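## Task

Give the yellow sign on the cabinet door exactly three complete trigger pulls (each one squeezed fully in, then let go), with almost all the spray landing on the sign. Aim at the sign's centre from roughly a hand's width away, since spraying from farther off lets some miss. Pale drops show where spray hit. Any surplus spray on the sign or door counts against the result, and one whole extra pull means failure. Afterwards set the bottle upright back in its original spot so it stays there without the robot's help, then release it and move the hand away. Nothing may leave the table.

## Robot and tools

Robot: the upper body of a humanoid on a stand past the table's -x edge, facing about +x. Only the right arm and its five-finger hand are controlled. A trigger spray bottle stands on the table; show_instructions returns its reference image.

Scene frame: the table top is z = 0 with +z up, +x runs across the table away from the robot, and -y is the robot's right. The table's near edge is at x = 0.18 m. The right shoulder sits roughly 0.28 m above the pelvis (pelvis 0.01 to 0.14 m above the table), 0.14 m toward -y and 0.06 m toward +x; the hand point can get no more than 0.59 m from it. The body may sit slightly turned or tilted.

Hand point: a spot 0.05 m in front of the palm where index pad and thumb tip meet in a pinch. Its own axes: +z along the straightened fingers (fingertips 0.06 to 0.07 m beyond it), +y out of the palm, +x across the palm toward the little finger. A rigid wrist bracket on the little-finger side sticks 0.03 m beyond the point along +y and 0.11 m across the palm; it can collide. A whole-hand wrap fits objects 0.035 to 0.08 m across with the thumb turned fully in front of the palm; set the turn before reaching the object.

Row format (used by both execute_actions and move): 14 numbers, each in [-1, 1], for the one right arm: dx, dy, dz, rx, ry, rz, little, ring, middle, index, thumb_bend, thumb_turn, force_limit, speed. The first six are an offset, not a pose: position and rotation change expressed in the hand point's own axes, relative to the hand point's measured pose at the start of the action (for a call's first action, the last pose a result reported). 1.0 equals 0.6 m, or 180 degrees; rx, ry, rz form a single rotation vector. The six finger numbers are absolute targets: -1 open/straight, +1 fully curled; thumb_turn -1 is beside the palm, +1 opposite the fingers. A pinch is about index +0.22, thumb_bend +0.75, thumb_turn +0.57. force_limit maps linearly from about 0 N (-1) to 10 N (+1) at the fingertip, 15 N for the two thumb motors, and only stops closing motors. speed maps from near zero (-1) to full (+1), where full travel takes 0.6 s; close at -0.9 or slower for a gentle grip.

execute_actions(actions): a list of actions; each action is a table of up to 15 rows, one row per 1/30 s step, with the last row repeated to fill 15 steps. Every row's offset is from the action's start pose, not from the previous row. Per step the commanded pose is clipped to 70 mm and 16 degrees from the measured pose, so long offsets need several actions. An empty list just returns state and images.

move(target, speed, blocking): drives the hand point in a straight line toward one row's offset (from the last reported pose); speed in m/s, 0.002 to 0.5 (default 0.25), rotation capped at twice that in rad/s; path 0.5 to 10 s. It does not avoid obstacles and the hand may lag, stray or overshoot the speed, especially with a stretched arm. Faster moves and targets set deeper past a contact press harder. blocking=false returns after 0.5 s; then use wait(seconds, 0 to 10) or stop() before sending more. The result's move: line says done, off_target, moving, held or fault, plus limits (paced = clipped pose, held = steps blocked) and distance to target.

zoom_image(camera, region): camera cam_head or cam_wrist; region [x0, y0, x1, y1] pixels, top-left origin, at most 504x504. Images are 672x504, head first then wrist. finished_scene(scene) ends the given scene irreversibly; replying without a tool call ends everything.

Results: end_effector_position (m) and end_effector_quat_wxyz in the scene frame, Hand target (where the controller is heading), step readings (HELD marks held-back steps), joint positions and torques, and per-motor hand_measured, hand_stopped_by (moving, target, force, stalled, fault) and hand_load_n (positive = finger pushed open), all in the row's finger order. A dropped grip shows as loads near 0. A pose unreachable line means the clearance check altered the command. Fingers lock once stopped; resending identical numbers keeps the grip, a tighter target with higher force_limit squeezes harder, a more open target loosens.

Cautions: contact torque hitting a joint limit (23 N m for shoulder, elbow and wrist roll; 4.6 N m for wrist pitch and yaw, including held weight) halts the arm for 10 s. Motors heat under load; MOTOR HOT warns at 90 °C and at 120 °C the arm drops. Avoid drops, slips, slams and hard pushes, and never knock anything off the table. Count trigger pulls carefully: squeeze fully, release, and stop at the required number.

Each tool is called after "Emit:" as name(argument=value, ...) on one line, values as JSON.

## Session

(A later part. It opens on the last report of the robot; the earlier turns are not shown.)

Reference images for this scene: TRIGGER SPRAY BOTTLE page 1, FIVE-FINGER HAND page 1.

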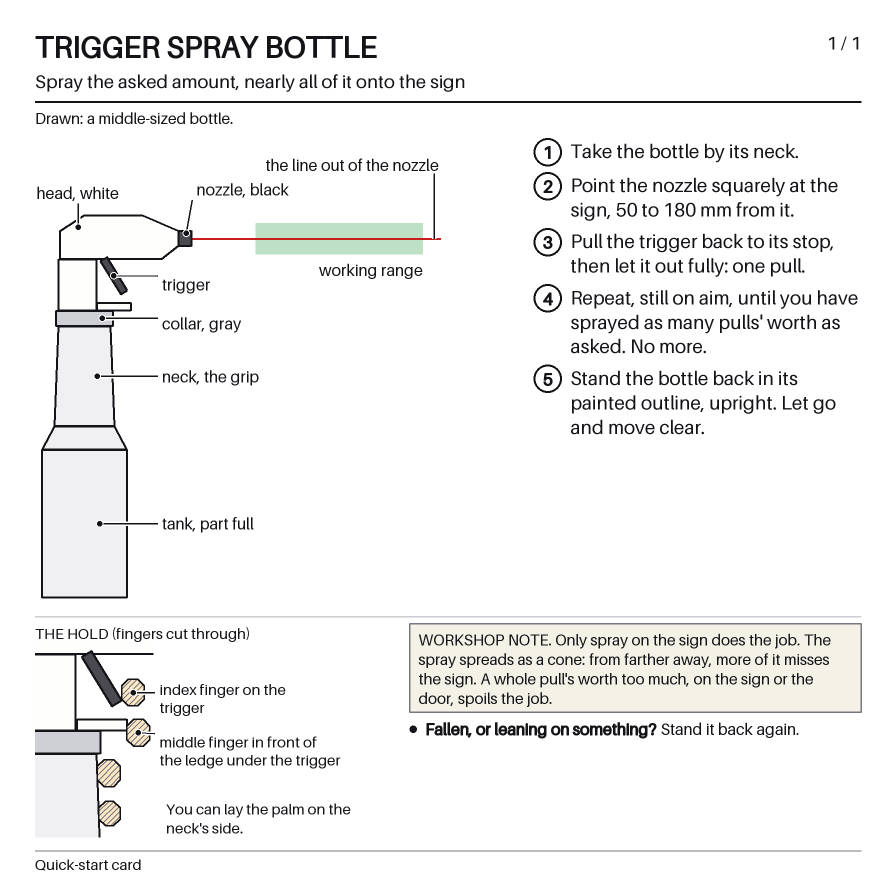

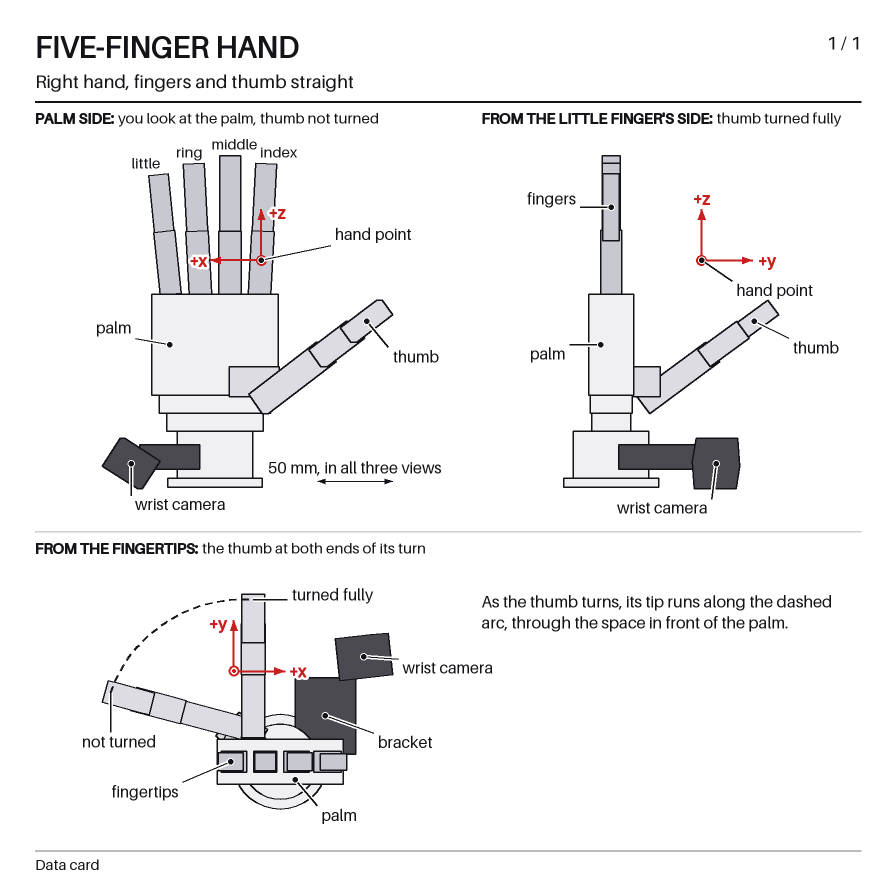

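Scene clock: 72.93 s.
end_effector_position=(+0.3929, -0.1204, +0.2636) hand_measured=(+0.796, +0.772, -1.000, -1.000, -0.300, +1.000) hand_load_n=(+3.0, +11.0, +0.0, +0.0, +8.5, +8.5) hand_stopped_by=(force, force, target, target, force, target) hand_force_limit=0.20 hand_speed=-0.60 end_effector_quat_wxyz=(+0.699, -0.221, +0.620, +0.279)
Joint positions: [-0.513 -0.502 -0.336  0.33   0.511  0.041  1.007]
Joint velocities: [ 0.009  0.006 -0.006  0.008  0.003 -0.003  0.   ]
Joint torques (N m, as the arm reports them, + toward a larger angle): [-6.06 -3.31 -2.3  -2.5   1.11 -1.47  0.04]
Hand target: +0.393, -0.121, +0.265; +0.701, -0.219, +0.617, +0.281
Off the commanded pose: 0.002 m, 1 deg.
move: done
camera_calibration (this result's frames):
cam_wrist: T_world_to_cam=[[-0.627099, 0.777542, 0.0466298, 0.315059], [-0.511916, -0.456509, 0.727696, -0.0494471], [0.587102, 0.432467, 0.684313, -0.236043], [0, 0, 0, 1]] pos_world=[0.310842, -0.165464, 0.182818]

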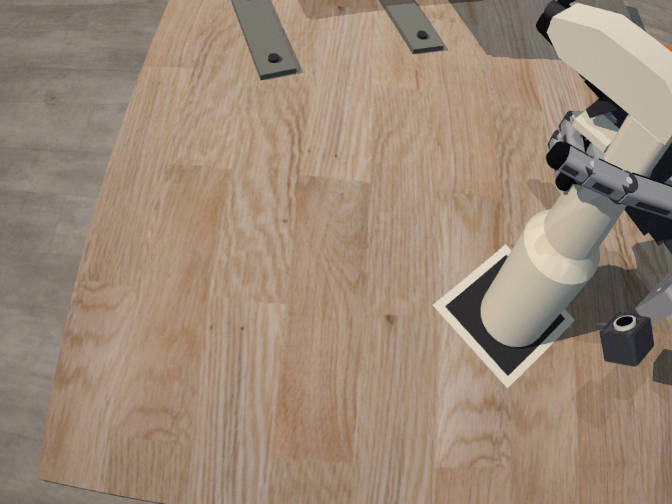

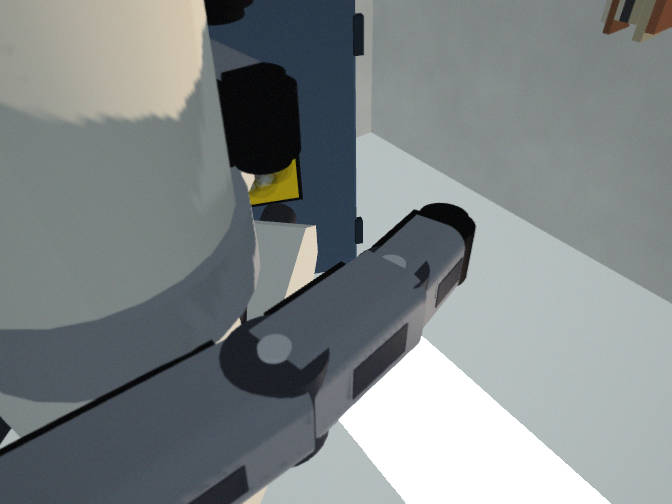

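Emit:
move(target=[0.008,0.002,-0.006,0,-0.01,0,1,1,-1,-1,0.03,1,0.2,-0.6], speed=0.02)

Scene clock: 75.20 s.
end_effector_position=(+0.3902, -0.1211, +0.2590) hand_measured=(+0.796, +0.772, -1.000, -1.000, -0.300, +1.000) hand_load_n=(+2.5, +11.5, +0.0, +0.0, +8.0, +8.0) hand_stopped_by=(force, force, target, target, force, target) hand_force_limit=0.20 hand_speed=-0.60 end_effector_quat_wxyz=(+0.709, -0.219, +0.609, +0.280)
Joint positions: [-0.512 -0.479 -0.338  0.382  0.511 -0.035  1.033]
Joint velocities: [-0.006  0.014 -0.003 -0.002 -0.002 -0.002  0.002]
Joint torques (N m, as the arm reports them, + toward a larger angle): [-5.33 -3.01 -2.29 -2.16  0.93 -1.35 -0.01]
Hand target: +0.390, -0.122, +0.258; +0.709, -0.216, +0.609, +0.282
Off the commanded pose: 0.001 m, 0 deg.
move: done
camera_calibration (this result's frames):
cam_wrist: T_world_to_cam=[[-0.626704, 0.778176, 0.0410366, 0.315505], [-0.531847, -0.465623, 0.707343, -0.035908], [0.569545, 0.421469, 0.705678, -0.231007], [0, 0, 0, 1]] pos_world=[0.310199, -0.164876, 0.175468]

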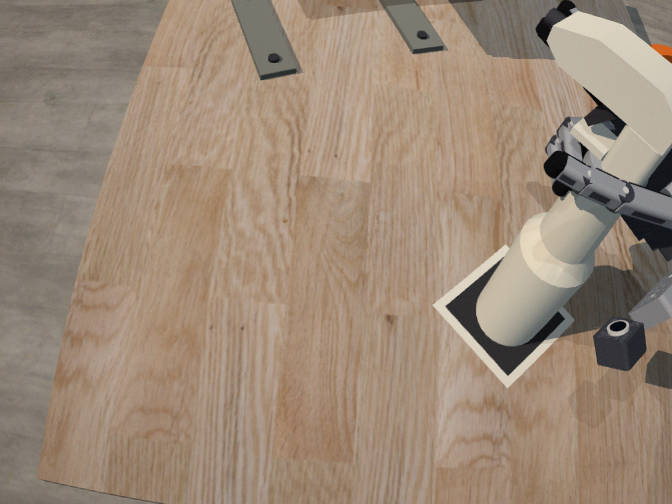

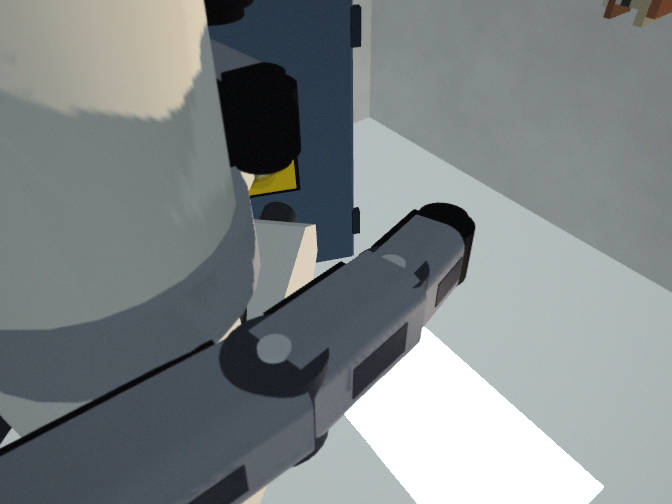

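Down and centred. Release slowly.

Emit:
move(target=[0.002,0,0,0,0,0,0.5,0.5,-1,-1,-0.6,1,0.2,-0.88])

Emit:
move(target=[0,0,0,0,0,0,-1,-1,-1,-1,-1,1,0.2,0])

Emit:
move(target=[-0.015,-0.03,-0.12,0,0.03,0,-1,-1,-1,-1,-1,1,1,-0.3], speed=0.1)

Emit:
move(target=[0,-0.09,-0.12,0.2,0,0,-1,-1,-1,-1,-1,1,1,-0.3], speed=0.2)

Scene clock: 80.07 s.
end_effector_position=(+0.3905, -0.1218, +0.2582) hand_measured=(+0.500, +0.500, -1.000, -1.000, -0.600, +1.000) hand_load_n=(+0.0, +0.0, +0.0, +0.0, +0.0, +0.0) hand_stopped_by=(target, target, target, target, target, target) hand_force_limit=0.20 hand_speed=-0.88 end_effector_quat_wxyz=(+0.709, -0.218, +0.609, +0.279)
Joint positions: [-0.512 -0.479 -0.338  0.388  0.511 -0.041  1.033]
Joint velocities: [ 0.003 -0.006  0.009  0.006  0.012  0.     0.   ]
Joint torques (N m, as the arm reports them, + toward a larger angle): [-5.29 -3.11 -1.69 -2.19  0.57 -1.22 -0.01]
Hand target: +0.390, -0.121, +0.258; +0.709, -0.219, +0.609, +0.280
Off the commanded pose: 0.001 m, 0 deg.
move: done
camera_calibration (this result's frames):
cam_wrist: T_world_to_cam=[[-0.624469, 0.779951, 0.0414132, 0.315519], [-0.532899, -0.464231, 0.707467, -0.0349504], [0.571015, 0.419722, 0.705532, -0.23103], [0, 0, 0, 1]] pos_world=[0.310329, -0.165346, 0.174659]

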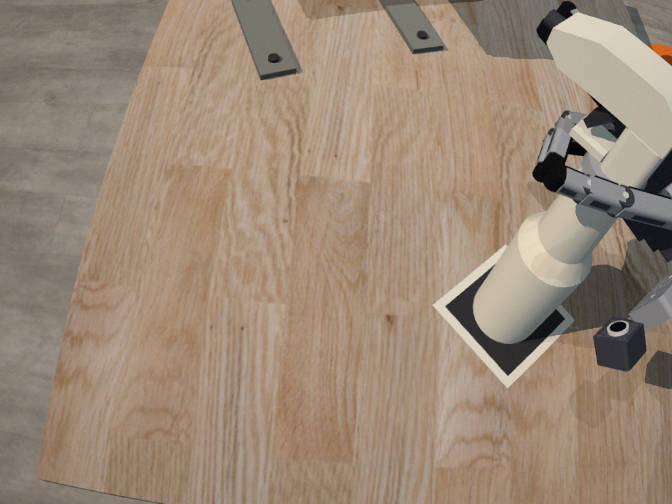

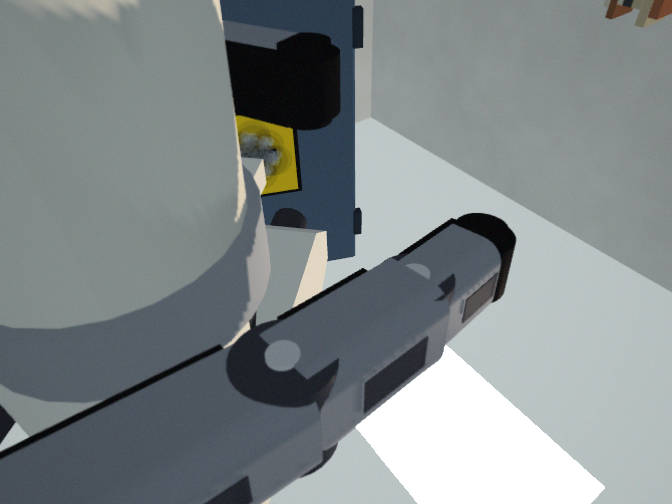

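Scene clock: 81.27 s.
end_effector_position=(+0.3905, -0.1218, +0.2582) hand_measured=(-1.000, -1.000, -1.000, -1.000, -1.000, +1.000) hand_load_n=(+0.0, +0.0, +0.0, +0.0, +0.0, +0.0) hand_stopped_by=(target, target, target, target, target, target) hand_force_limit=0.20 hand_speed=0.00 end_effector_quat_wxyz=(+0.709, -0.218, +0.609, +0.279)
Joint positions: [-0.512 -0.479 -0.338  0.388  0.511 -0.041  1.033]
Joint velocities: [ 0.002  0.006 -0.002 -0.005  0.     0.     0.   ]
Joint torques (N m, as the arm reports them, + toward a larger angle): [-5.21 -3.21 -1.94 -2.33  0.62 -1.12 -0.05]
Hand target: +0.390, -0.122, +0.258; +0.709, -0.218, +0.609, +0.279
Off the commanded pose: 0.000 m, 0 deg.
move: done
camera_calibration (this result's frames):
cam_wrist: T_world_to_cam=[[-0.624474, 0.779947, 0.0414119, 0.31552], [-0.532896, -0.464234, 0.707466, -0.034952], [0.571011, 0.419726, 0.705533, -0.231028], [0, 0, 0, 1]] pos_world=[0.310328, -0.165346, 0.174659]

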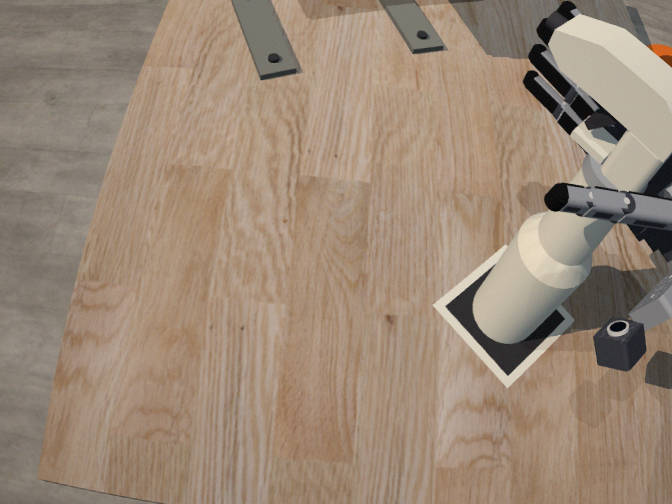

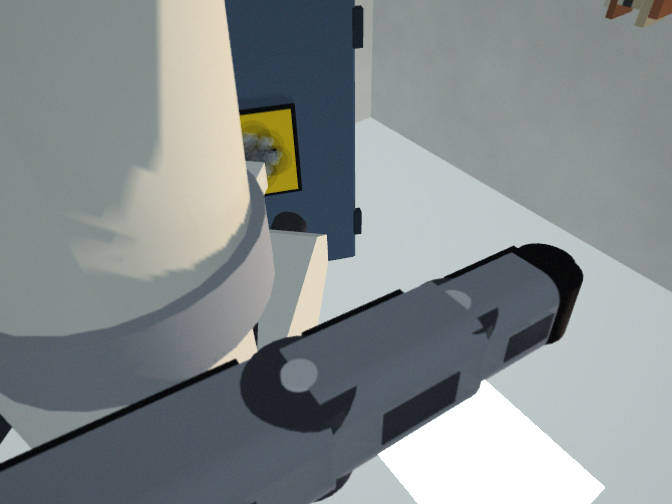

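Scene clock: 82.33 s.
end_effector_position=(+0.3469, -0.1823, +0.2570) hand_measured=(-1.000, -1.000, -1.000, -1.000, -1.000, +1.000) hand_load_n=(+0.0, +0.0, +0.0, +0.0, +0.0, +0.0) hand_stopped_by=(target, target, target, target, target, target) hand_force_limit=1.00 hand_speed=-0.30 end_effector_quat_wxyz=(+0.681, -0.233, +0.641, +0.265)
Joint positions: [-0.326 -0.659 -0.491  0.337  0.608  0.052  1.201]
Joint velocities: [-0.008  0.003  0.005  0.002  0.003  0.002  0.003]
Joint torques (N m, as the arm reports them, + toward a larger angle): [-3.51 -4.35 -2.52 -1.94  1.05 -0.82  0.05]
Hand target: +0.347, -0.183, +0.258; +0.682, -0.231, +0.641, +0.268
Off the commanded pose: 0.003 m, 0 deg.
move: done
camera_calibration (this result's frames):
cam_wrist: T_world_to_cam=[[-0.621655, 0.782762, 0.0287919, 0.338264], [-0.48491, -0.413453, 0.770661, -0.109045], [0.615148, 0.465124, 0.636594, -0.169241], [0, 0, 0, 1]] pos_world=[0.261515, -0.231147, 0.182036]

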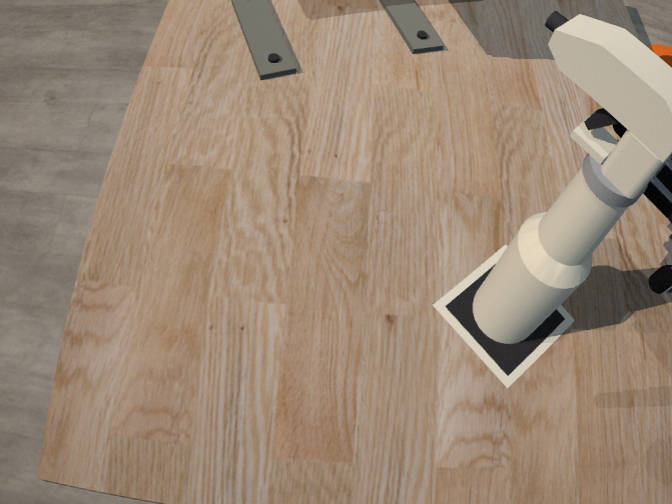

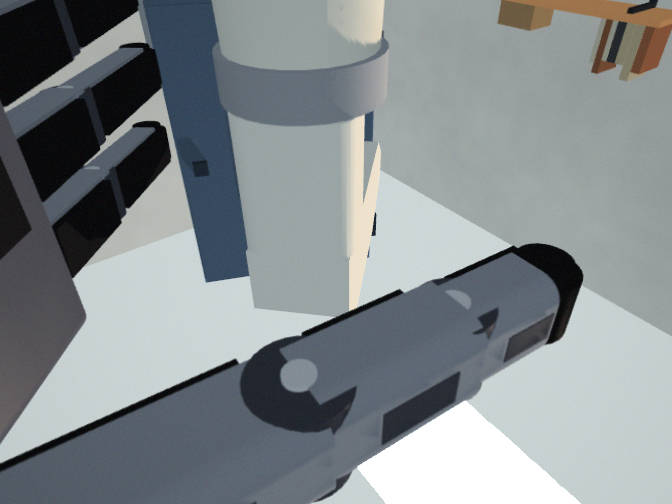

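Scene clock: 84.27 s.
end_effector_position=(+0.3281, -0.2686, +0.2537) hand_measured=(-1.000, -1.000, -1.000, -1.000, -1.000, +1.000) hand_load_n=(+0.0, +0.0, +0.0, +0.0, +0.0, +0.0) hand_stopped_by=(target, target, target, target, target, target) hand_force_limit=1.00 hand_speed=-0.30 end_effector_quat_wxyz=(+0.723, -0.011, +0.688, +0.055)
Joint positions: [ 0.089 -0.418 -0.767 -0.155  0.63   0.163  0.695]
Joint velocities: [ 0.006  0.005  0.     0.014  0.008  0.    -0.003]
Joint torques (N m, as the arm reports them, + toward a larger angle): [-0.23 -3.58 -2.43 -2.49  0.29 -1.28 -0.12]
Hand target: +0.328, -0.269, +0.253; +0.722, -0.010, +0.689, +0.054
Off the commanded pose: 0.003 m, 1 deg.
move: done
camera_calibration (this result's frames):
cam_wrist: T_world_to_cam=[[-0.0450398, 0.996894, 0.0646101, 0.253474], [-0.619252, -0.0786117, 0.781247, -0.0199242], [0.783899, -0.00482278, 0.620869, -0.292973], [0, 0, 0, 1]] pos_world=[0.22874, -0.255665, 0.181087]

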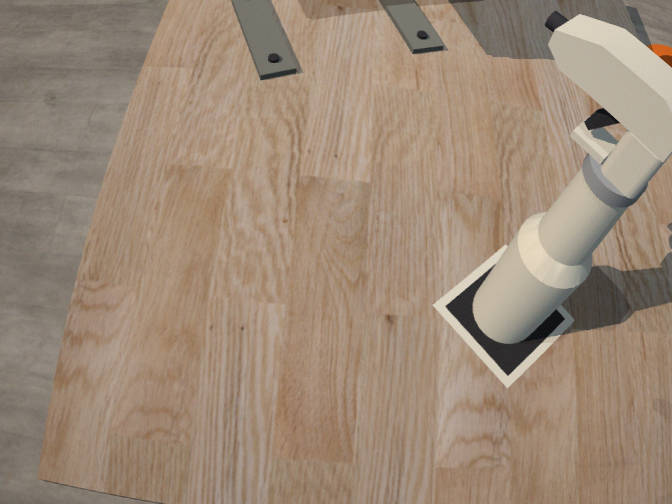

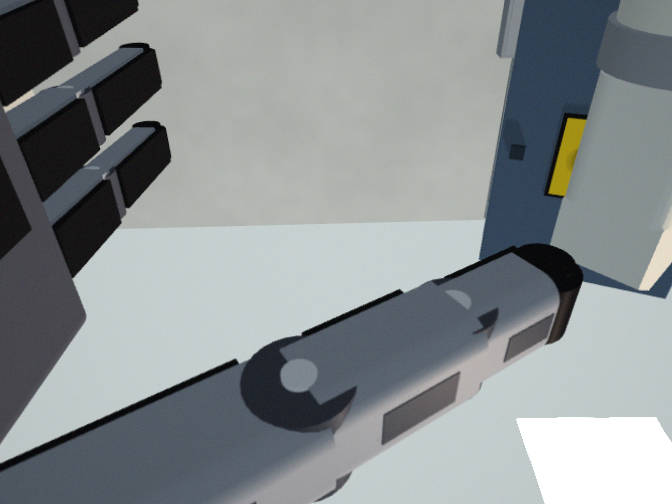

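Emit:
finished_scene(scene=2)

The scene is finished: the task was done.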